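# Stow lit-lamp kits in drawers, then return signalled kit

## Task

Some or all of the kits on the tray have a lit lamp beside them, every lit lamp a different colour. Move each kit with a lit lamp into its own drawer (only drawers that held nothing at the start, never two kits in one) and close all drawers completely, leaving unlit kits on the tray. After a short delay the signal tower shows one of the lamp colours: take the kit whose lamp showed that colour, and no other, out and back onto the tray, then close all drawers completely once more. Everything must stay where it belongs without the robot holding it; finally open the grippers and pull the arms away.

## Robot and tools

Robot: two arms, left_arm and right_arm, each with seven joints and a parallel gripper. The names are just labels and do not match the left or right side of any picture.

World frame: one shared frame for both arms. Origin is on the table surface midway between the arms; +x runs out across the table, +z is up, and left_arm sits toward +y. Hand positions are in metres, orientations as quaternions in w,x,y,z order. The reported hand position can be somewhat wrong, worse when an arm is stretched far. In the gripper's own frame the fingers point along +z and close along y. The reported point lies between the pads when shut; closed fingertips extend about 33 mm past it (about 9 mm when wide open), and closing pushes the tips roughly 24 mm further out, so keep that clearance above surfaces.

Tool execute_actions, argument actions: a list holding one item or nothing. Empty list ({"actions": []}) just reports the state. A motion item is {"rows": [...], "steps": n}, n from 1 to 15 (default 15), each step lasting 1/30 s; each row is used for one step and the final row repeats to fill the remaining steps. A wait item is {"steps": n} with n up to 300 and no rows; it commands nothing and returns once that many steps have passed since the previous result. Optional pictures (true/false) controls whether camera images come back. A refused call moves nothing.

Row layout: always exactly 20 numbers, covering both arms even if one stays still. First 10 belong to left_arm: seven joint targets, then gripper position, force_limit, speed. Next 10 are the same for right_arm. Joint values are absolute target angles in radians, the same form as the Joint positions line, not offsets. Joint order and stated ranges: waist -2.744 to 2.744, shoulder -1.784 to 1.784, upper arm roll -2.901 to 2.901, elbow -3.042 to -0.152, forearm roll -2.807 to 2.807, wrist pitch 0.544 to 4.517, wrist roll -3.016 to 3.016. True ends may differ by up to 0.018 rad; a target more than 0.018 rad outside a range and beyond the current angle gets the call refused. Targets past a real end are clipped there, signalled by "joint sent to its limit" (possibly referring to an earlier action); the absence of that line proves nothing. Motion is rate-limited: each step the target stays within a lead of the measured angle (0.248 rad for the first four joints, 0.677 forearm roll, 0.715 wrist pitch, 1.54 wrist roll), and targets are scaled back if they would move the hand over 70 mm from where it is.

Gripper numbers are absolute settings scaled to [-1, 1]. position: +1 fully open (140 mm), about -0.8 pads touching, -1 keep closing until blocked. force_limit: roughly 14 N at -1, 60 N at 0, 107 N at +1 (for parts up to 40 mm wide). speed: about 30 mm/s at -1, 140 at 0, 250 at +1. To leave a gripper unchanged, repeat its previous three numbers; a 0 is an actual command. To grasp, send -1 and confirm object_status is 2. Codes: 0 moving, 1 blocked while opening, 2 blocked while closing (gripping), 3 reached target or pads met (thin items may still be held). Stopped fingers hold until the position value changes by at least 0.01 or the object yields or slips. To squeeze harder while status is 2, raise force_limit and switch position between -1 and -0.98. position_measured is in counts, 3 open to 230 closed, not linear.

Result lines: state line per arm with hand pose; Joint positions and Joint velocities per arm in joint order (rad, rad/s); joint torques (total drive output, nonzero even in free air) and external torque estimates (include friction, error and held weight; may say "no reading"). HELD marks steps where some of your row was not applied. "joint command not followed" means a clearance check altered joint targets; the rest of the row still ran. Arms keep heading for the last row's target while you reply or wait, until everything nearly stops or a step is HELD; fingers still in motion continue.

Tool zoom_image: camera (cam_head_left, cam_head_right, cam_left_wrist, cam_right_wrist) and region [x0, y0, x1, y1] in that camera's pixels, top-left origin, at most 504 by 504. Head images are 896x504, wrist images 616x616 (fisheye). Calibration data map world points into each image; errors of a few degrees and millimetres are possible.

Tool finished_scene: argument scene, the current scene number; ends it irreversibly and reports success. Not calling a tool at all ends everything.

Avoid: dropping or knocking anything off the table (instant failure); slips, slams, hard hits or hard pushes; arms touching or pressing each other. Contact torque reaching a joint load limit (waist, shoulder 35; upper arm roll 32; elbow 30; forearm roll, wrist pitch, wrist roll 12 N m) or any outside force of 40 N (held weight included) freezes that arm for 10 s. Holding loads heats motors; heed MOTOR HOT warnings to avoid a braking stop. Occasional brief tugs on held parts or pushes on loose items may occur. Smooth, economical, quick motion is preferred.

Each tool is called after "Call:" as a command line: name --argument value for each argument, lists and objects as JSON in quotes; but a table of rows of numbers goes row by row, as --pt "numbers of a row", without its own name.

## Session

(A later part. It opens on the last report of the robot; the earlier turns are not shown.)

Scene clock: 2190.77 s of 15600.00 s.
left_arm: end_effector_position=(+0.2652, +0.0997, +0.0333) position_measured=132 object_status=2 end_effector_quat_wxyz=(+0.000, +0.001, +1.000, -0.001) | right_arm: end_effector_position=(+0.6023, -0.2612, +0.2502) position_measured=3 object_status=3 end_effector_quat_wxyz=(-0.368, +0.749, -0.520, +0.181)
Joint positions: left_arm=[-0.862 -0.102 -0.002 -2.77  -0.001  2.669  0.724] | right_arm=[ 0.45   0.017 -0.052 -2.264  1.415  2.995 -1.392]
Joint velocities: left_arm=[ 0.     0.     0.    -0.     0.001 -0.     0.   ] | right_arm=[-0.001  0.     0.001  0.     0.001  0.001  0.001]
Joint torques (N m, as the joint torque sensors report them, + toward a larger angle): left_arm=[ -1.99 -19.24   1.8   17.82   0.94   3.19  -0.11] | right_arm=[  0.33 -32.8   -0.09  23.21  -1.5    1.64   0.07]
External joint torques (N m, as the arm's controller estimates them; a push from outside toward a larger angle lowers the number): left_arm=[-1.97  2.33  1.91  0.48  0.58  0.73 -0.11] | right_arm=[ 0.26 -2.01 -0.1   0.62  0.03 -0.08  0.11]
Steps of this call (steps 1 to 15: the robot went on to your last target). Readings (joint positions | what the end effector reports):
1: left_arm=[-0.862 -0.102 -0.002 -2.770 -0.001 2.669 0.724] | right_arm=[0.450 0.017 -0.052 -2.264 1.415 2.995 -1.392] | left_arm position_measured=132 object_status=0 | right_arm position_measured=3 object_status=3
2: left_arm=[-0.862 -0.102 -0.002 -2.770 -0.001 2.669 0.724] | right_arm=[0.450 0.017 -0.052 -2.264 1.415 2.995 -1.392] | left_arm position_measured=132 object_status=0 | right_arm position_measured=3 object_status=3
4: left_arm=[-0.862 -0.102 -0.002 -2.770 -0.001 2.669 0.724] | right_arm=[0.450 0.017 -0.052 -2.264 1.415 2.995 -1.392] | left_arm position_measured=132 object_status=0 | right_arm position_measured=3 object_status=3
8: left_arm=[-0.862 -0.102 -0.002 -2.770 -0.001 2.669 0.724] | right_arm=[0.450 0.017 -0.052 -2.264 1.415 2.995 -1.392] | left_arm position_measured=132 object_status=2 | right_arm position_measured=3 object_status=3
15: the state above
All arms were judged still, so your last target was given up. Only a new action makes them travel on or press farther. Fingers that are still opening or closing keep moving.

Call:
execute_actions --actions '[{"rows":[[-0.865,-0.1874,0,-2.7594,0,2.572,0.72,-1,0,-0.6,0.45,0.017,-0.05,-2.264,1.415,2.995,-1.392,1,0,0]],"steps":10}]' --pictures false

Call:
execute_actions --actions '[{"rows":[[-0.865,-0.294,0,-2.7319,0,2.438,0.72,-1,0,-0.6,0.45,0.017,-0.05,-2.264,1.415,2.995,-1.392,1,0,0]],"steps":10}]' --pictures false

Call:
execute_actions --actions '[{"rows":[[-0.6,-0.3745,0,-2.355,0,1.98,1.0,-1,0,-0.6,0.45,0.017,-0.05,-2.264,1.415,2.995,-1.392,1,0,0]],"steps":15}]' --pictures false

Call:
execute_actions --actions '[{"rows":[[0.36,-0.3745,0,-2.355,0,1.98,1.99,-1,0,-0.6,0.45,0.017,-0.05,-2.264,1.415,2.995,-1.392,1,0,0]],"steps":15}]' --pictures false

Call:
execute_actions --actions '[{"steps":20}]' --pictures false

Call:
execute_actions --actions '[{"rows":[[0.36,0.0502,0,-1.8974,0,1.9476,1.99,-1,0,-0.6,0.45,0.017,-0.05,-2.264,1.415,2.995,-1.392,1,0,0]],"steps":15}]' --pictures false

Call:
execute_actions --actions '[{"steps":15}]' --pictures false

Call:
execute_actions --actions '[{"rows":[[0.36,0.0725,0,-1.9604,0,2.036,1.99,-1,0,-0.6,0.45,0.017,-0.05,-2.264,1.415,2.995,-1.392,1,0,0]],"steps":12}]' --pictures false

Call:
execute_actions --actions '[{"rows":[[0.36,0.0936,0,-1.9993,0,2.096,1.99,-1,0,-0.6,0.45,0.017,-0.05,-2.264,1.415,2.995,-1.392,1,0,0]],"steps":15}]' --pictures false

Call:
execute_actions --actions '[{"steps":15}]'

Scene clock: 2213.07 s of 15600.00 s.
left_arm: end_effector_position=(+0.2683, +0.0962, +0.0620) position_measured=132 object_status=2 end_effector_quat_wxyz=(+0.005, +0.001, +1.000, -0.006) | right_arm: end_effector_position=(+0.6023, -0.2612, +0.2502) position_measured=3 object_status=3 end_effector_quat_wxyz=(-0.368, +0.749, -0.520, +0.181)
Joint positions: left_arm=[-0.862 -0.185 -0.002 -2.759 -0.001  2.589  0.724] | right_arm=[ 0.45   0.017 -0.052 -2.264  1.415  2.995 -1.392]
Joint velocities: left_arm=[-0.    -0.    -0.002 -0.     0.001 -0.086  0.   ] | right_arm=[-0.    -0.     0.002  0.     0.     0.    -0.   ]
Joint torques (N m, as the joint torque sensors report them, + toward a larger angle): left_arm=[ -2.14 -21.47   2.07  18.74   1.     2.27  -0.12] | right_arm=[  0.73 -32.79  -0.23  22.82  -1.51   1.63   0.06]
External joint torques (N m, as the arm's controller estimates them; a push from outside toward a larger angle lowers the number): left_arm=[-2.14 -1.25  2.23 -0.21  0.58 -0.27 -0.12] | right_arm=[ 0.68 -1.89 -0.22  0.16  0.03 -0.09  0.1 ]
Steps of this call (steps 1 to 90: nothing new was sent; then 18.97 s passed at rest; steps 91 to 100: all 10 steps of this action). Readings (joint positions | what the end effector reports):
91: left_arm=[-0.862 -0.116 -0.002 -2.771 -0.001 2.652 0.724] | right_arm=[0.450 0.017 -0.052 -2.264 1.415 2.995 -1.392] | left_arm position_measured=132 object_status=2 | right_arm position_measured=3 object_status=3
92: left_arm=[-0.862 -0.138 -0.002 -2.771 -0.001 2.637 0.724] | right_arm=[0.450 0.017 -0.052 -2.264 1.415 2.995 -1.392] | left_arm position_measured=132 object_status=2 | right_arm position_measured=3 object_status=3
94: left_arm=[-0.862 -0.168 -0.002 -2.763 -0.001 2.618 0.724] | right_arm=[0.450 0.017 -0.052 -2.264 1.415 2.995 -1.392] | left_arm position_measured=132 object_status=2 | right_arm position_measured=3 object_status=3
98: left_arm=[-0.862 -0.184 -0.002 -2.759 -0.001 2.596 0.724] | right_arm=[0.450 0.017 -0.052 -2.264 1.415 2.995 -1.392] | left_arm position_measured=132 object_status=2 | right_arm position_measured=3 object_status=3
100: the state above

Scene clock: 2213.40 s of 15600.00 s.
left_arm: end_effector_position=(+0.2701, +0.0941, +0.1031) position_measured=132 object_status=2 end_effector_quat_wxyz=(+0.008, +0.001, +1.000, -0.009) | right_arm: end_effector_position=(+0.6023, -0.2612, +0.2502) position_measured=3 object_status=3 end_effector_quat_wxyz=(-0.368, +0.749, -0.520, +0.181)
Joint positions: left_arm=[-0.862 -0.292 -0.002 -2.731 -0.001  2.463  0.724] | right_arm=[ 0.45   0.017 -0.052 -2.264  1.415  2.995 -1.392]
Joint velocities: left_arm=[ 0.     0.     0.    -0.006 -0.    -0.133 -0.   ] | right_arm=[-0.001 -0.     0.001 -0.    -0.001 -0.     0.   ]
Joint torques (N m, as the joint torque sensors report them, + toward a larger angle): left_arm=[ -2.   -19.36   1.74  19.59   1.1    2.22  -0.11] | right_arm=[  0.32 -32.66  -0.01  22.83  -1.5    1.74   0.03]
External joint torques (N m, as the arm's controller estimates them; a push from outside toward a larger angle lowers the number): left_arm=[-2.04 -1.12  1.95 -1.19  0.59 -0.34 -0.11] | right_arm=[ 0.3  -1.77  0.03  0.19  0.04  0.02  0.07]
Steps of this call (steps 1 to 10: all 10 steps of this action). Readings (joint positions | what the end effector reports):
1: left_arm=[-0.862 -0.202 -0.002 -2.759 -0.001 2.562 0.724] | right_arm=[0.450 0.017 -0.052 -2.264 1.415 2.995 -1.392] | left_arm position_measured=132 object_status=2 | right_arm position_measured=3 object_status=3
2: left_arm=[-0.862 -0.230 -0.002 -2.755 -0.001 2.538 0.724] | right_arm=[0.450 0.017 -0.052 -2.264 1.415 2.995 -1.392] | left_arm position_measured=132 object_status=2 | right_arm position_measured=3 object_status=3
4: left_arm=[-0.862 -0.270 -0.002 -2.740 -0.001 2.508 0.724] | right_arm=[0.450 0.017 -0.052 -2.264 1.415 2.995 -1.392] | left_arm position_measured=132 object_status=2 | right_arm position_measured=3 object_status=3
8: left_arm=[-0.862 -0.291 -0.002 -2.731 -0.001 2.474 0.724] | right_arm=[0.450 0.017 -0.052 -2.264 1.415 2.995 -1.392] | left_arm position_measured=132 object_status=2 | right_arm position_measured=3 object_status=3
10: the state above

Scene clock: 2213.90 s of 15600.00 s.
left_arm: end_effector_position=(+0.3842, +0.1415, +0.2669) position_measured=132 object_status=2 end_effector_quat_wxyz=(+0.020, -0.032, +0.999, -0.016) | right_arm: end_effector_position=(+0.6023, -0.2612, +0.2502) position_measured=3 object_status=3 end_effector_quat_wxyz=(-0.368, +0.749, -0.520, +0.181)
Joint positions: left_arm=[-0.603 -0.378  0.003 -2.357 -0.001  2.03   0.921] | right_arm=[ 0.45   0.017 -0.052 -2.264  1.415  2.995 -1.392]
Joint velocities: left_arm=[ 0.006  0.031  0.001 -0.    -0.    -0.291  0.24 ] | right_arm=[-0.001 -0.001 -0.     0.001  0.    -0.    -0.001]
Joint torques (N m, as the joint torque sensors report them, + toward a larger angle): left_arm=[  1.51 -18.53  -1.79  24.82   1.26   2.33   0.48] | right_arm=[  0.38 -32.39   0.08  23.03  -1.53   1.67   0.06]
External joint torques (N m, as the arm's controller estimates them; a push from outside toward a larger angle lowers the number): left_arm=[ 1.59  0.47 -1.3   0.39  0.54 -0.36  0.49] | right_arm=[ 0.39 -1.4   0.15  0.3   0.01 -0.06  0.1 ]
Steps of this call (steps 1 to 15: all 15 steps of this action). Readings (joint positions | what the end effector reports):
1: left_arm=[-0.837 -0.293 -0.011 -2.709 -0.001 2.417 0.737] | right_arm=[0.450 0.017 -0.052 -2.264 1.415 2.995 -1.392] | left_arm position_measured=132 object_status=2 | right_arm position_measured=3 object_status=3
2: left_arm=[-0.802 -0.300 -0.012 -2.675 -0.001 2.376 0.750] | right_arm=[0.450 0.017 -0.052 -2.264 1.415 2.995 -1.392] | left_arm position_measured=132 object_status=2 | right_arm position_measured=3 object_status=3
4: left_arm=[-0.738 -0.319 -0.008 -2.595 -0.001 2.305 0.775] | right_arm=[0.450 0.017 -0.052 -2.264 1.415 2.995 -1.392] | left_arm position_measured=132 object_status=2 | right_arm position_measured=3 object_status=3
8: left_arm=[-0.641 -0.356 -0.002 -2.423 -0.001 2.159 0.838] | right_arm=[0.450 0.017 -0.052 -2.264 1.415 2.995 -1.392] | left_arm position_measured=132 object_status=2 | right_arm position_measured=3 object_status=3
15: the state above

Scene clock: 2214.40 s of 15600.00 s.
left_arm: end_effector_position=(+0.4453, +0.4402, +0.2618) position_measured=132 object_status=2 end_effector_quat_wxyz=(+0.006, -0.050, +0.999, -0.000) | right_arm: end_effector_position=(+0.6023, -0.2612, +0.2502) position_measured=3 object_status=3 end_effector_quat_wxyz=(-0.368, +0.749, -0.520, +0.181)
Joint positions: left_arm=[ 0.102 -0.374 -0.002 -2.357 -0.002  1.995  1.587] | right_arm=[ 0.45   0.017 -0.052 -2.264  1.415  2.995 -1.392]
Joint velocities: left_arm=[ 1.406  0.002  0.079  0.     0.003 -0.025  0.798] | right_arm=[-0.001  0.001  0.002 -0.001 -0.001 -0.    -0.002]
Joint torques (N m, as the joint torque sensors report them, + toward a larger angle): left_arm=[ -2.86 -18.45  -3.73  24.49   1.28   1.63   0.51] | right_arm=[  0.56 -32.73   0.28  23.03  -1.5    1.61   0.03]
External joint torques (N m, as the arm's controller estimates them; a push from outside toward a larger angle lowers the number): left_arm=[ 2.63  1.24  0.33  0.85  0.63 -0.61  0.52] | right_arm=[ 0.48 -1.93  0.27  0.4   0.03 -0.1   0.07]
Steps of this call (steps 1 to 15: all 15 steps of this action). Readings (joint positions | what the end effector reports):
1: left_arm=[-0.571 -0.377 -0.011 -2.357 -0.002 2.025 0.986] | right_arm=[0.450 0.017 -0.052 -2.264 1.415 2.995 -1.392] | left_arm position_measured=132 object_status=2 | right_arm position_measured=3 object_status=3
2: left_arm=[-0.529 -0.376 -0.014 -2.357 -0.002 2.020 1.048] | right_arm=[0.450 0.017 -0.052 -2.264 1.415 2.995 -1.392] | left_arm position_measured=132 object_status=2 | right_arm position_measured=3 object_status=3
4: left_arm=[-0.437 -0.376 -0.012 -2.357 -0.002 2.014 1.160] | right_arm=[0.450 0.017 -0.052 -2.264 1.415 2.995 -1.392] | left_arm position_measured=132 object_status=2 | right_arm position_measured=3 object_status=3
8: left_arm=[-0.245 -0.375 -0.006 -2.357 -0.002 2.004 1.349] | right_arm=[0.450 0.017 -0.052 -2.264 1.415 2.995 -1.392] | left_arm position_measured=132 object_status=2 | right_arm position_measured=3 object_status=3
15: the state above

Scene clock: 2215.07 s of 15600.00 s.
left_arm: end_effector_position=(+0.4146, +0.5490, +0.2608) position_measured=132 object_status=2 end_effector_quat_wxyz=(+0.001, -0.005, +1.000, -0.001) | right_arm: end_effector_position=(+0.6023, -0.2612, +0.2502) position_measured=3 object_status=3 end_effector_quat_wxyz=(-0.368, +0.749, -0.520, +0.181)
Joint positions: left_arm=[ 0.357 -0.374  0.003 -2.357 -0.001  1.984  1.936] | right_arm=[ 0.45   0.017 -0.052 -2.264  1.415  2.995 -1.392]
Joint velocities: left_arm=[ 0.     0.001 -0.002 -0.    -0.001 -0.001  0.159] | right_arm=[ 0.001  0.     0.002 -0.002 -0.001  0.001  0.001]
Joint torques (N m, as the joint torque sensors report them, + toward a larger angle): left_arm=[  1.34 -18.45  -1.35  24.11   1.19   1.8    0.56] | right_arm=[  0.54 -32.92   0.02  23.25  -1.51   1.64   0.06]
External joint torques (N m, as the arm's controller estimates them; a push from outside toward a larger angle lowers the number): left_arm=[ 1.44  0.16 -0.86  0.08  0.42 -0.6   0.56] | right_arm=[ 0.51 -2.06  0.05  0.63  0.02 -0.08  0.11]
Steps of this call (steps 1 to 20: the robot went on to your last target). Readings (joint positions | what the end effector reports):
1: left_arm=[0.152 -0.374 -0.002 -2.357 -0.002 1.994 1.613] | right_arm=[0.450 0.017 -0.052 -2.264 1.415 2.995 -1.392] | left_arm position_measured=132 object_status=2 | right_arm position_measured=3 object_status=3
2: left_arm=[0.202 -0.374 -0.001 -2.357 -0.002 1.993 1.641] | right_arm=[0.450 0.017 -0.052 -2.264 1.415 2.995 -1.392] | left_arm position_measured=132 object_status=2 | right_arm position_measured=3 object_status=3
4: left_arm=[0.292 -0.374 0.003 -2.357 -0.001 1.991 1.708] | right_arm=[0.450 0.017 -0.052 -2.264 1.415 2.995 -1.392] | left_arm position_measured=132 object_status=2 | right_arm position_measured=3 object_status=3
8: left_arm=[0.353 -0.374 0.010 -2.357 -0.001 1.987 1.806] | right_arm=[0.450 0.017 -0.052 -2.264 1.415 2.995 -1.392] | left_arm position_measured=132 object_status=2 | right_arm position_measured=3 object_status=3
20: the state above

Scene clock: 2215.57 s of 15600.00 s.
left_arm: end_effector_position=(+0.5437, +0.5999, +0.2596) position_measured=132 object_status=2 end_effector_quat_wxyz=(+0.000, +0.014, +1.000, -0.001) | right_arm: end_effector_position=(+0.6023, -0.2612, +0.2502) position_measured=3 object_status=3 end_effector_quat_wxyz=(-0.368, +0.749, -0.520, +0.181)
Joint positions: left_arm=[ 0.358  0.05   0.002 -1.902 -0.001  1.952  1.974] | right_arm=[ 0.45   0.017 -0.052 -2.264  1.415  2.995 -1.392]
Joint velocities: left_arm=[ 0.001 -0.001  0.001  0.036  0.001 -0.004  0.031] | right_arm=[ 0.     0.     0.001  0.002 -0.     0.001  0.001]
Joint torques (N m, as the joint torque sensors report them, + toward a larger angle): left_arm=[  0.62 -33.53  -0.97  24.89   1.31   1.87   0.52] | right_arm=[  0.03 -32.77  -0.05  23.09  -1.57   1.65   0.04]
External joint torques (N m, as the arm's controller estimates them; a push from outside toward a larger angle lowers the number): left_arm=[ 0.46 -0.58 -1.17  1.38  0.54 -0.42  0.52] | right_arm=[ 0.03 -1.7   0.01  0.29 -0.03 -0.09  0.08]
Steps of this call (steps 1 to 15: all 15 steps of this action). Readings (joint positions | what the end effector reports):
1: left_arm=[0.358 -0.325 0.003 -2.297 -0.001 1.956 1.941] | right_arm=[0.450 0.017 -0.052 -2.264 1.415 2.995 -1.392] | left_arm position_measured=132 object_status=2 | right_arm position_measured=3 object_status=3
2: left_arm=[0.358 -0.253 0.003 -2.220 -0.001 1.957 1.944] | right_arm=[0.450 0.017 -0.052 -2.264 1.415 2.995 -1.392] | left_arm position_measured=132 object_status=2 | right_arm position_measured=3 object_status=3
4: left_arm=[0.358 -0.116 0.003 -2.074 -0.001 1.955 1.951] | right_arm=[0.450 0.017 -0.052 -2.264 1.415 2.995 -1.392] | left_arm position_measured=132 object_status=2 | right_arm position_measured=3 object_status=3
8: left_arm=[0.358 0.029 0.002 -1.934 -0.001 1.955 1.963] | right_arm=[0.450 0.017 -0.052 -2.264 1.415 2.995 -1.392] | left_arm position_measured=132 object_status=2 | right_arm position_measured=3 object_status=3
15: the state above

Scene clock: 2216.07 s of 15600.00 s.
left_arm: end_effector_position=(+0.5440, +0.6000, +0.2603) position_measured=132 object_status=2 end_effector_quat_wxyz=(+0.001, +0.018, +1.000, -0.000) | right_arm: end_effector_position=(+0.6023, -0.2612, +0.2502) position_measured=3 object_status=3 end_effector_quat_wxyz=(-0.368, +0.749, -0.520, +0.181)
Joint positions: left_arm=[ 0.358  0.05   0.002 -1.9   -0.001  1.951  1.981] | right_arm=[ 0.45   0.017 -0.052 -2.264  1.415  2.995 -1.392]
Joint velocities: left_arm=[ 0.001  0.001 -0.     0.     0.001 -0.     0.006] | right_arm=[-0.    -0.     0.001 -0.001 -0.001  0.     0.001]
Joint torques (N m, as the joint torque sensors report them, + toward a larger angle): left_arm=[  0.92 -33.21  -0.88  25.35   1.33   1.97   0.42] | right_arm=[  0.34 -32.82  -0.02  23.03  -1.51   1.58   0.07]
External joint torques (N m, as the arm's controller estimates them; a push from outside toward a larger angle lowers the number): left_arm=[ 0.9   0.53 -0.96  1.13  0.54 -0.44  0.42] | right_arm=[ 0.31 -1.87  0.    0.33  0.03 -0.14  0.11]
Steps of this call (steps 1 to 15: the robot went on to your last target). Readings (joint positions | what the end effector reports):
1: left_arm=[0.358 0.050 0.002 -1.901 -0.001 1.952 1.975] | right_arm=[0.450 0.017 -0.052 -2.264 1.415 2.995 -1.392] | left_arm position_measured=132 object_status=2 | right_arm position_measured=3 object_status=3
2: left_arm=[0.358 0.050 0.002 -1.901 -0.001 1.952 1.976] | right_arm=[0.450 0.017 -0.052 -2.264 1.415 2.995 -1.392] | left_arm position_measured=132 object_status=2 | right_arm position_measured=3 object_status=3
4: left_arm=[0.358 0.050 0.002 -1.900 -0.001 1.952 1.977] | right_arm=[0.450 0.017 -0.052 -2.264 1.415 2.995 -1.392] | left_arm position_measured=132 object_status=2 | right_arm position_measured=3 object_status=3
8: left_arm=[0.358 0.050 0.002 -1.900 -0.001 1.951 1.979] | right_arm=[0.450 0.017 -0.052 -2.264 1.415 2.995 -1.392] | left_arm position_measured=132 object_status=2 | right_arm position_measured=3 object_status=3
15: the state above
All arms were judged still, so your last target was given up. Only a new action makes them travel on or press farther. Fingers that are still opening or closing keep moving.

Scene clock: 2216.47 s of 15600.00 s.
left_arm: end_effector_position=(+0.5401, +0.5985, +0.2228) position_measured=132 object_status=2 end_effector_quat_wxyz=(-0.007, +0.019, +1.000, -0.003) | right_arm: end_effector_position=(+0.6023, -0.2612, +0.2502) position_measured=3 object_status=3 end_effector_quat_wxyz=(-0.368, +0.749, -0.520, +0.181)
Joint positions: left_arm=[ 0.358  0.076  0.002 -1.962 -0.001  2.023  1.983] | right_arm=[ 0.45   0.017 -0.052 -2.264  1.415  2.995 -1.392]
Joint velocities: left_arm=[-0.    -0.005  0.001 -0.    -0.     0.05   0.002] | right_arm=[ 0.     0.002 -0.001 -0.001 -0.001  0.     0.001]
Joint torques (N m, as the joint torque sensors report them, + toward a larger angle): left_arm=[  0.36 -36.09  -1.41  24.66   1.31   3.29   0.43] | right_arm=[  0.11 -32.62  -0.28  23.63  -1.53   1.64   0.01]
External joint torques (N m, as the arm's controller estimates them; a push from outside toward a larger angle lowers the number): left_arm=[ 0.29 -1.8  -1.54  0.79  0.55  0.94  0.43] | right_arm=[ 0.03 -1.68 -0.29  0.95  0.   -0.08  0.05]
Steps of this call (steps 1 to 12: all 12 steps of this action). Readings (joint positions | what the end effector reports):
1: left_arm=[0.358 0.049 0.002 -1.911 -0.001 1.966 1.982] | right_arm=[0.450 0.017 -0.052 -2.264 1.415 2.995 -1.392] | left_arm position_measured=132 object_status=2 | right_arm position_measured=3 object_status=3
2: left_arm=[0.358 0.053 0.002 -1.925 -0.001 1.979 1.982] | right_arm=[0.450 0.017 -0.052 -2.264 1.415 2.995 -1.392] | left_arm position_measured=132 object_status=2 | right_arm position_measured=3 object_status=3
4: left_arm=[0.358 0.065 0.002 -1.946 -0.001 1.995 1.982] | right_arm=[0.450 0.017 -0.052 -2.264 1.415 2.995 -1.392] | left_arm position_measured=132 object_status=2 | right_arm position_measured=3 object_status=3
8: left_arm=[0.358 0.076 0.002 -1.962 -0.001 2.013 1.982] | right_arm=[0.450 0.017 -0.052 -2.264 1.415 2.995 -1.392] | left_arm position_measured=132 object_status=2 | right_arm position_measured=3 object_status=3
12: the state above

Scene clock: 2216.97 s of 15600.00 s.
left_arm: end_effector_position=(+0.5417, +0.5992, +0.1993) position_measured=132 object_status=2 end_effector_quat_wxyz=(-0.004, +0.019, +1.000, -0.002) | right_arm: end_effector_position=(+0.6023, -0.2612, +0.2502) position_measured=3 object_status=3 end_effector_quat_wxyz=(-0.368, +0.749, -0.520, +0.181)
Joint positions: left_arm=[ 0.358  0.096  0.002 -2.    -0.001  2.087  1.983] | right_arm=[ 0.45   0.017 -0.052 -2.264  1.415  2.995 -1.392]
Joint velocities: left_arm=[ 0.     0.001  0.     0.    -0.     0.022  0.002] | right_arm=[-0.    -0.001 -0.    -0.001 -0.001 -0.001  0.002]
Joint torques (N m, as the joint torque sensors report them, + toward a larger angle): left_arm=[  0.66 -35.7   -1.16  23.65   1.26   3.33   0.36] | right_arm=[  0.65 -32.57   0.03  23.38  -1.53   1.68   0.02]
External joint torques (N m, as the arm's controller estimates them; a push from outside toward a larger angle lowers the number): left_arm=[ 0.67 -1.12 -1.25  0.06  0.53  0.95  0.36] | right_arm=[ 0.67 -1.58  0.1   0.67  0.01 -0.05  0.06]
Steps of this call (steps 1 to 15: all 15 steps of this action). Readings (joint positions | what the end effector reports):
1: left_arm=[0.358 0.076 0.002 -1.968 -0.001 2.036 1.983] | right_arm=[0.450 0.017 -0.052 -2.264 1.415 2.995 -1.392] | left_arm position_measured=132 object_status=2 | right_arm position_measured=3 object_status=3
2: left_arm=[0.358 0.079 0.002 -1.977 -0.001 2.046 1.983] | right_arm=[0.450 0.017 -0.052 -2.264 1.415 2.995 -1.392] | left_arm position_measured=132 object_status=2 | right_arm position_measured=3 object_status=3
4: left_arm=[0.358 0.088 0.002 -1.990 -0.001 2.061 1.983] | right_arm=[0.450 0.017 -0.052 -2.264 1.415 2.995 -1.392] | left_arm position_measured=132 object_status=2 | right_arm position_measured=3 object_status=3
8: left_arm=[0.358 0.096 0.002 -2.000 -0.001 2.076 1.983] | right_arm=[0.450 0.017 -0.052 -2.264 1.415 2.995 -1.392] | left_arm position_measured=132 object_status=2 | right_arm position_measured=3 object_status=3
15: the state above

Scene clock: 2217.47 s of 15600.00 s.
left_arm: end_effector_position=(+0.5427, +0.5996, +0.1996) position_measured=132 object_status=2 end_effector_quat_wxyz=(-0.002, +0.019, +1.000, -0.001) | right_arm: end_effector_position=(+0.6023, -0.2612, +0.2502) position_measured=3 object_status=3 end_effector_quat_wxyz=(-0.368, +0.749, -0.520, +0.181)
Joint positions: left_arm=[ 0.358  0.096  0.002 -2.    -0.001  2.091  1.983] | right_arm=[ 0.45   0.017 -0.052 -2.264  1.415  2.995 -1.392]
Joint velocities: left_arm=[ 0.001  0.    -0.001 -0.    -0.002  0.001  0.001] | right_arm=[-0.001 -0.     0.001  0.     0.001  0.    -0.001]
Joint torques (N m, as the joint torque sensors report them, + toward a larger angle): left_arm=[  0.08 -36.28  -1.18  23.54   1.27   3.33   0.43] | right_arm=[  0.18 -32.76  -0.07  22.91  -1.58   1.63   0.08]
External joint torques (N m, as the arm's controller estimates them; a push from outside toward a larger angle lowers the number): left_arm=[ 0.2  -1.67 -1.17 -0.08  0.54  0.93  0.43] | right_arm=[ 0.2  -1.85  0.01  0.26 -0.05 -0.1   0.12]
Steps of this call (steps 1 to 15: the robot went on to your last target). Readings (joint positions | what the end effector reports):
1: left_arm=[0.358 0.096 0.002 -2.000 -0.001 2.088 1.983] | right_arm=[0.450 0.017 -0.052 -2.264 1.415 2.995 -1.392] | left_arm position_measured=132 object_status=2 | right_arm position_measured=3 object_status=3
2: left_arm=[0.358 0.096 0.002 -2.000 -0.001 2.089 1.983] | right_arm=[0.450 0.017 -0.052 -2.264 1.415 2.995 -1.392] | left_arm position_measured=132 object_status=2 | right_arm position_measured=3 object_status=3
4: left_arm=[0.358 0.096 0.002 -2.000 -0.001 2.089 1.983] | right_arm=[0.450 0.017 -0.052 -2.264 1.415 2.995 -1.392] | left_arm position_measured=132 object_status=2 | right_arm position_measured=3 object_status=3
8: left_arm=[0.358 0.096 0.002 -2.000 -0.001 2.090 1.983] | right_arm=[0.450 0.017 -0.052 -2.264 1.415 2.995 -1.392] | left_arm position_measured=132 object_status=2 | right_arm position_measured=3 object_status=3
15: the state above
All arms were judged still, so your last target was given up. Only a new action makes them travel on or press farther. Fingers that are still opening or closing keep moving.
camera_calibration (this result's frames):
cam_left_wrist: T_world_to_cam=[[0.195583, 0.978887, -0.059398, -0.672997], [0.896349, -0.153861, 0.415795, -0.464141], [0.397877, -0.134564, -0.907517, 0.236499], [0, 0, 0, 1]] pos_world=[0.453561, 0.619199, 0.367639]
cam_right_wrist: T_world_to_cam=[[-0.656724, -0.191801, -0.729332, 0.52508], [-0.611669, 0.70116, 0.366383, 0.451173], [0.441106, 0.686722, -0.577787, 0.234481], [0, 0, 0, 1]] pos_world=[0.51737, -0.376657, 0.353136]

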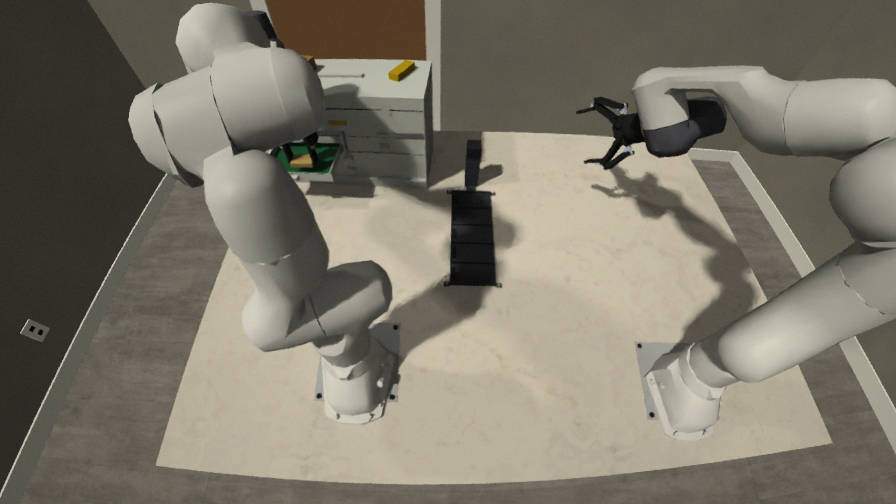

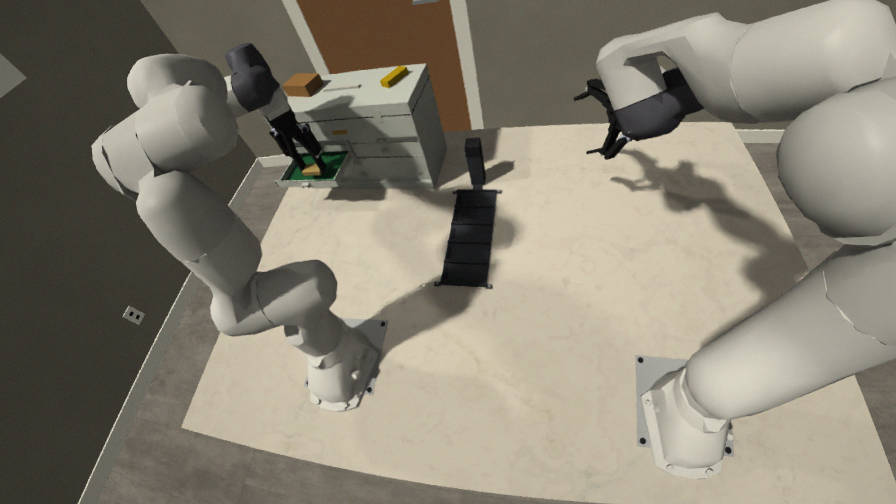

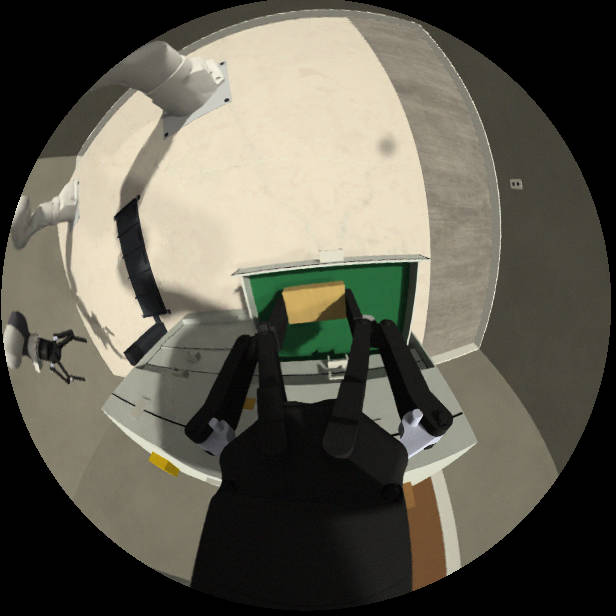

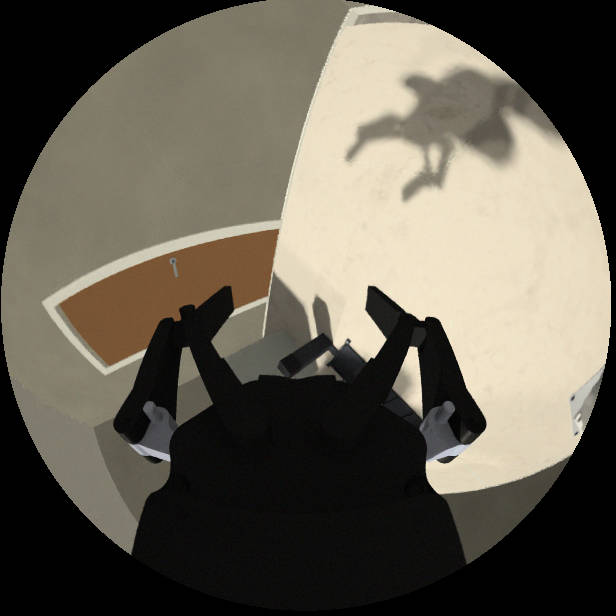

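Descend to z≈.176 then .174.

Call:
execute_actions --actions '[{"rows":[[0.36,0.109,0,-2.02,0,2.135,1.99,-1,0,-0.6,0.45,0.017,-0.05,-2.264,1.415,2.995,-1.392,1,0,0]],"steps":12}]' --pictures false

Call:
execute_actions --actions '[{"rows":[[0.36,0.119,0,-2.034,0,2.16,1.99,-1,0,-0.6,0.45,0.017,-0.05,-2.264,1.415,2.995,-1.392,1,0,0]],"steps":15}]' --pictures false

Call:
execute_actions --actions '[{"steps":15}]' --pictures false

Scene clock: 2226.67 s of 15600.00 s.
left_arm: end_effector_position=(+0.5429, +0.5997, +0.1853) position_measured=132 object_status=2 end_effector_quat_wxyz=(-0.002, +0.019, +1.000, -0.001) | right_arm: end_effector_position=(+0.6023, -0.2612, +0.2502) position_measured=3 object_status=3 end_effector_quat_wxyz=(-0.368, +0.749, -0.520, +0.181)
Joint positions: left_arm=[ 0.358  0.11   0.002 -2.02  -0.001  2.126  1.983] | right_arm=[ 0.45   0.017 -0.052 -2.264  1.415  2.995 -1.392]
Joint velocities: left_arm=[ 0.001  0.     0.     0.     0.     0.025 -0.   ] | right_arm=[ 0.    -0.001 -0.001  0.001 -0.    -0.    -0.001]
Joint torques (N m, as the joint torque sensors report them, + toward a larger angle): left_arm=[  0.71 -35.52  -0.85  23.09   1.23   3.27   0.38] | right_arm=[  0.11 -32.9   -0.14  23.34  -1.54   1.59   0.01]
External joint torques (N m, as the arm's controller estimates them; a push from outside toward a larger angle lowers the number): left_arm=[ 0.62 -0.64 -1.05 -0.31  0.51  0.88  0.38] | right_arm=[ 0.1  -1.93 -0.09  0.63  0.   -0.14  0.05]
Steps of this call (steps 1 to 90: nothing new was sent; then 5.80 s passed at rest; steps 91 to 102: all 12 steps of this action). Readings (joint positions | what the end effector reports):
91: left_arm=[0.358 0.096 0.002 -2.003 -0.001 2.098 1.983] | right_arm=[0.450 0.017 -0.052 -2.264 1.415 2.995 -1.392] | left_arm position_measured=132 object_status=2 | right_arm position_measured=3 object_status=3
92: left_arm=[0.358 0.099 0.002 -2.008 -0.001 2.104 1.983] | right_arm=[0.450 0.017 -0.052 -2.264 1.415 2.995 -1.392] | left_arm position_measured=132 object_status=2 | right_arm position_measured=3 object_status=3
94: left_arm=[0.358 0.105 0.002 -2.015 -0.001 2.113 1.983] | right_arm=[0.450 0.017 -0.052 -2.264 1.415 2.995 -1.392] | left_arm position_measured=132 object_status=2 | right_arm position_measured=3 object_status=3
98: left_arm=[0.358 0.110 0.002 -2.020 -0.001 2.121 1.983] | right_arm=[0.450 0.017 -0.052 -2.264 1.415 2.995 -1.392] | left_arm position_measured=132 object_status=2 | right_arm position_measured=3 object_status=3
102: the state above

Scene clock: 2227.17 s of 15600.00 s.
left_arm: end_effector_position=(+0.5439, +0.6000, +0.1760) position_measured=132 object_status=2 end_effector_quat_wxyz=(+0.000, +0.019, +1.000, -0.000) | right_arm: end_effector_position=(+0.6023, -0.2612, +0.2502) position_measured=3 object_status=3 end_effector_quat_wxyz=(-0.368, +0.749, -0.520, +0.181)
Joint positions: left_arm=[ 0.358  0.119  0.002 -2.034 -0.001  2.153  1.983] | right_arm=[ 0.45   0.017 -0.052 -2.264  1.415  2.995 -1.392]
Joint velocities: left_arm=[-0.001 -0.001 -0.001 -0.001  0.001  0.01   0.001] | right_arm=[ 0.     0.    -0.     0.    -0.001  0.001  0.   ]
Joint torques (N m, as the joint torque sensors report them, + toward a larger angle): left_arm=[  0.36 -35.3   -0.84  22.78   1.2    3.31   0.42] | right_arm=[  0.42 -32.7    0.2   23.46  -1.56   1.65   0.02]
External joint torques (N m, as the arm's controller estimates them; a push from outside toward a larger angle lowers the number): left_arm=[ 0.4  -0.22 -0.93 -0.47  0.5   0.92  0.42] | right_arm=[ 0.42 -1.74  0.27  0.75 -0.02 -0.08  0.06]
Steps of this call (steps 1 to 15: all 15 steps of this action). Readings (joint positions | what the end effector reports):
1: left_arm=[0.358 0.110 0.002 -2.023 -0.001 2.131 1.983] | right_arm=[0.450 0.017 -0.052 -2.264 1.415 2.995 -1.392] | left_arm position_measured=132 object_status=2 | right_arm position_measured=3 object_status=3
2: left_arm=[0.358 0.112 0.002 -2.025 -0.001 2.136 1.983] | right_arm=[0.450 0.017 -0.052 -2.264 1.415 2.995 -1.392] | left_arm position_measured=132 object_status=2 | right_arm position_measured=3 object_status=3
4: left_arm=[0.358 0.116 0.002 -2.030 -0.001 2.142 1.983] | right_arm=[0.450 0.017 -0.052 -2.264 1.415 2.995 -1.392] | left_arm position_measured=132 object_status=2 | right_arm position_measured=3 object_status=3
8: left_arm=[0.358 0.119 0.002 -2.034 -0.001 2.149 1.983] | right_arm=[0.450 0.017 -0.052 -2.264 1.415 2.995 -1.392] | left_arm position_measured=132 object_status=2 | right_arm position_measured=3 object_status=3
15: the state above

Scene clock: 2227.67 s of 15600.00 s.
left_arm: end_effector_position=(+0.5443, +0.6002, +0.1761) position_measured=132 object_status=2 end_effector_quat_wxyz=(+0.001, +0.019, +1.000, -0.000) | right_arm: end_effector_position=(+0.6023, -0.2612, +0.2502) position_measured=3 object_status=3 end_effector_quat_wxyz=(-0.368, +0.749, -0.520, +0.181)
Joint positions: left_arm=[ 0.358  0.119  0.002 -2.034 -0.001  2.155  1.983] | right_arm=[ 0.45   0.017 -0.052 -2.264  1.415  2.995 -1.392]
Joint velocities: left_arm=[-0.    -0.001  0.     0.     0.001  0.001  0.   ] | right_arm=[ 0.     0.    -0.001  0.001 -0.001  0.    -0.001]
Joint torques (N m, as the joint torque sensors report them, + toward a larger angle): left_arm=[  0.31 -34.98  -1.    22.98   1.32   3.28   0.41] | right_arm=[  0.32 -32.76   0.27  23.18  -1.53   1.67   0.  ]
External joint torques (N m, as the arm's controller estimates them; a push from outside toward a larger angle lowers the number): left_arm=[ 0.33  0.25 -1.1  -0.37  0.62  0.86  0.41] | right_arm=[ 0.39 -1.77  0.39  0.44  0.   -0.07  0.04]
Steps of this call (steps 1 to 15: the robot went on to your last target). Readings (joint positions | what the end effector reports):
1: left_arm=[0.358 0.119 0.002 -2.034 -0.001 2.154 1.983] | right_arm=[0.450 0.017 -0.052 -2.264 1.415 2.995 -1.392] | left_arm position_measured=132 object_status=2 | right_arm position_measured=3 object_status=3
2: left_arm=[0.358 0.119 0.002 -2.034 -0.001 2.154 1.983] | right_arm=[0.450 0.017 -0.052 -2.264 1.415 2.995 -1.392] | left_arm position_measured=132 object_status=2 | right_arm position_measured=3 object_status=3
4: left_arm=[0.358 0.119 0.002 -2.034 -0.001 2.154 1.983] | right_arm=[0.450 0.017 -0.052 -2.264 1.415 2.995 -1.392] | left_arm position_measured=132 object_status=2 | right_arm position_measured=3 object_status=3
8: left_arm=[0.358 0.119 0.002 -2.034 -0.001 2.155 1.983] | right_arm=[0.450 0.017 -0.052 -2.264 1.415 2.995 -1.392] | left_arm position_measured=132 object_status=2 | right_arm position_measured=3 object_status=3
15: the state above
All arms were judged still, so your last target was given up. Only a new action makes them travel on or press farther. Fingers that are still opening or closing keep moving.

Call:
execute_actions --actions '[{"rows":[[0.36,0.1235,0,-2.039,0,2.168,1.99,-1,0,-0.6,0.45,0.017,-0.05,-2.264,1.415,2.995,-1.392,1,0,0]],"steps":15}]' --pictures false

Call:
execute_actions --actions '[{"steps":10}]' --pictures false

Scene clock: 2235.87 s of 15600.00 s.
left_arm: end_effector_position=(+0.5440, +0.6001, +0.1725) position_measured=132 object_status=2 end_effector_quat_wxyz=(+0.000, +0.019, +1.000, -0.000) | right_arm: end_effector_position=(+0.6023, -0.2612, +0.2502) position_measured=3 object_status=3 end_effector_quat_wxyz=(-0.368, +0.749, -0.520, +0.181)
Joint positions: left_arm=[ 0.358  0.123  0.002 -2.039 -0.001  2.162  1.983] | right_arm=[ 0.45   0.017 -0.052 -2.264  1.415  2.995 -1.392]
Joint velocities: left_arm=[-0.001  0.     0.001  0.     0.     0.002  0.   ] | right_arm=[-0.    -0.     0.001  0.    -0.    -0.     0.001]
Joint torques (N m, as the joint torque sensors report them, + toward a larger angle): left_arm=[  0.5  -35.14  -0.85  23.26   1.29   3.42   0.46] | right_arm=[  0.24 -32.84   0.07  22.87  -1.53   1.66   0.03]
External joint torques (N m, as the arm's controller estimates them; a push from outside toward a larger angle lowers the number): left_arm=[ 0.5  -0.04 -0.97  0.03  0.59  1.01  0.46] | right_arm=[ 0.28 -1.87  0.16  0.17  0.   -0.08  0.07]
Steps of this call (steps 1 to 90: nothing new was sent; then 4.70 s passed at rest; steps 91 to 105: all 15 steps of this action). Readings (joint positions | what the end effector reports):
91: left_arm=[0.358 0.119 0.002 -2.035 -0.001 2.156 1.983] | right_arm=[0.450 0.017 -0.052 -2.264 1.415 2.995 -1.392] | left_arm position_measured=132 object_status=2 | right_arm position_measured=3 object_status=3
92: left_arm=[0.358 0.120 0.002 -2.036 -0.001 2.158 1.983] | right_arm=[0.450 0.017 -0.052 -2.264 1.415 2.995 -1.392] | left_arm position_measured=132 object_status=2 | right_arm position_measured=3 object_status=3
94: left_arm=[0.358 0.122 0.002 -2.037 -0.001 2.159 1.983] | right_arm=[0.450 0.017 -0.052 -2.264 1.415 2.995 -1.392] | left_arm position_measured=132 object_status=2 | right_arm position_measured=3 object_status=3
98: left_arm=[0.358 0.123 0.002 -2.039 -0.001 2.161 1.983] | right_arm=[0.450 0.017 -0.052 -2.264 1.415 2.995 -1.392] | left_arm position_measured=132 object_status=2 | right_arm position_measured=3 object_status=3
105: the state above

Scene clock: 2236.20 s of 15600.00 s.
left_arm: end_effector_position=(+0.5441, +0.6001, +0.1725) position_measured=132 object_status=2 end_effector_quat_wxyz=(+0.001, +0.019, +1.000, -0.000) | right_arm: end_effector_position=(+0.6023, -0.2612, +0.2502) position_measured=3 object_status=3 end_effector_quat_wxyz=(-0.368, +0.749, -0.520, +0.181)
Joint positions: left_arm=[ 0.358  0.123  0.002 -2.039 -0.001  2.163  1.983] | right_arm=[ 0.45   0.017 -0.052 -2.264  1.415  2.995 -1.392]
Joint velocities: left_arm=[-0.    -0.002 -0.001 -0.    -0.002  0.001  0.001] | right_arm=[ 0.001 -0.001 -0.    -0.001 -0.    -0.001 -0.001]
Joint torques (N m, as the joint torque sensors report them, + toward a larger angle): left_arm=[  0.97 -34.91  -0.93  22.83   1.26   3.36   0.37] | right_arm=[  0.38 -32.82  -0.22  23.29  -1.51   1.65   0.05]
External joint torques (N m, as the arm's controller estimates them; a push from outside toward a larger angle lowers the number): left_arm=[ 0.92  0.43 -1.1  -0.5   0.56  0.93  0.37] | right_arm=[ 0.37 -1.85 -0.17  0.57  0.03 -0.08  0.09]
Steps of this call (steps 1 to 10: the robot went on to your last target). Readings (joint positions | what the end effector reports):
1: left_arm=[0.358 0.123 0.002 -2.039 -0.001 2.163 1.983] | right_arm=[0.450 0.017 -0.052 -2.264 1.415 2.995 -1.392] | left_arm position_measured=132 object_status=2 | right_arm position_measured=3 object_status=3
2: left_arm=[0.358 0.123 0.002 -2.039 -0.001 2.163 1.983] | right_arm=[0.450 0.017 -0.052 -2.264 1.415 2.995 -1.392] | left_arm position_measured=132 object_status=2 | right_arm position_measured=3 object_status=3
4: left_arm=[0.358 0.123 0.002 -2.039 -0.001 2.163 1.983] | right_arm=[0.450 0.017 -0.052 -2.264 1.415 2.995 -1.392] | left_arm position_measured=132 object_status=2 | right_arm position_measured=3 object_status=3
8: left_arm=[0.358 0.123 0.002 -2.039 -0.001 2.163 1.983] | right_arm=[0.450 0.017 -0.052 -2.264 1.415 2.995 -1.392] | left_arm position_measured=132 object_status=2 | right_arm position_measured=3 object_status=3
10: the state above


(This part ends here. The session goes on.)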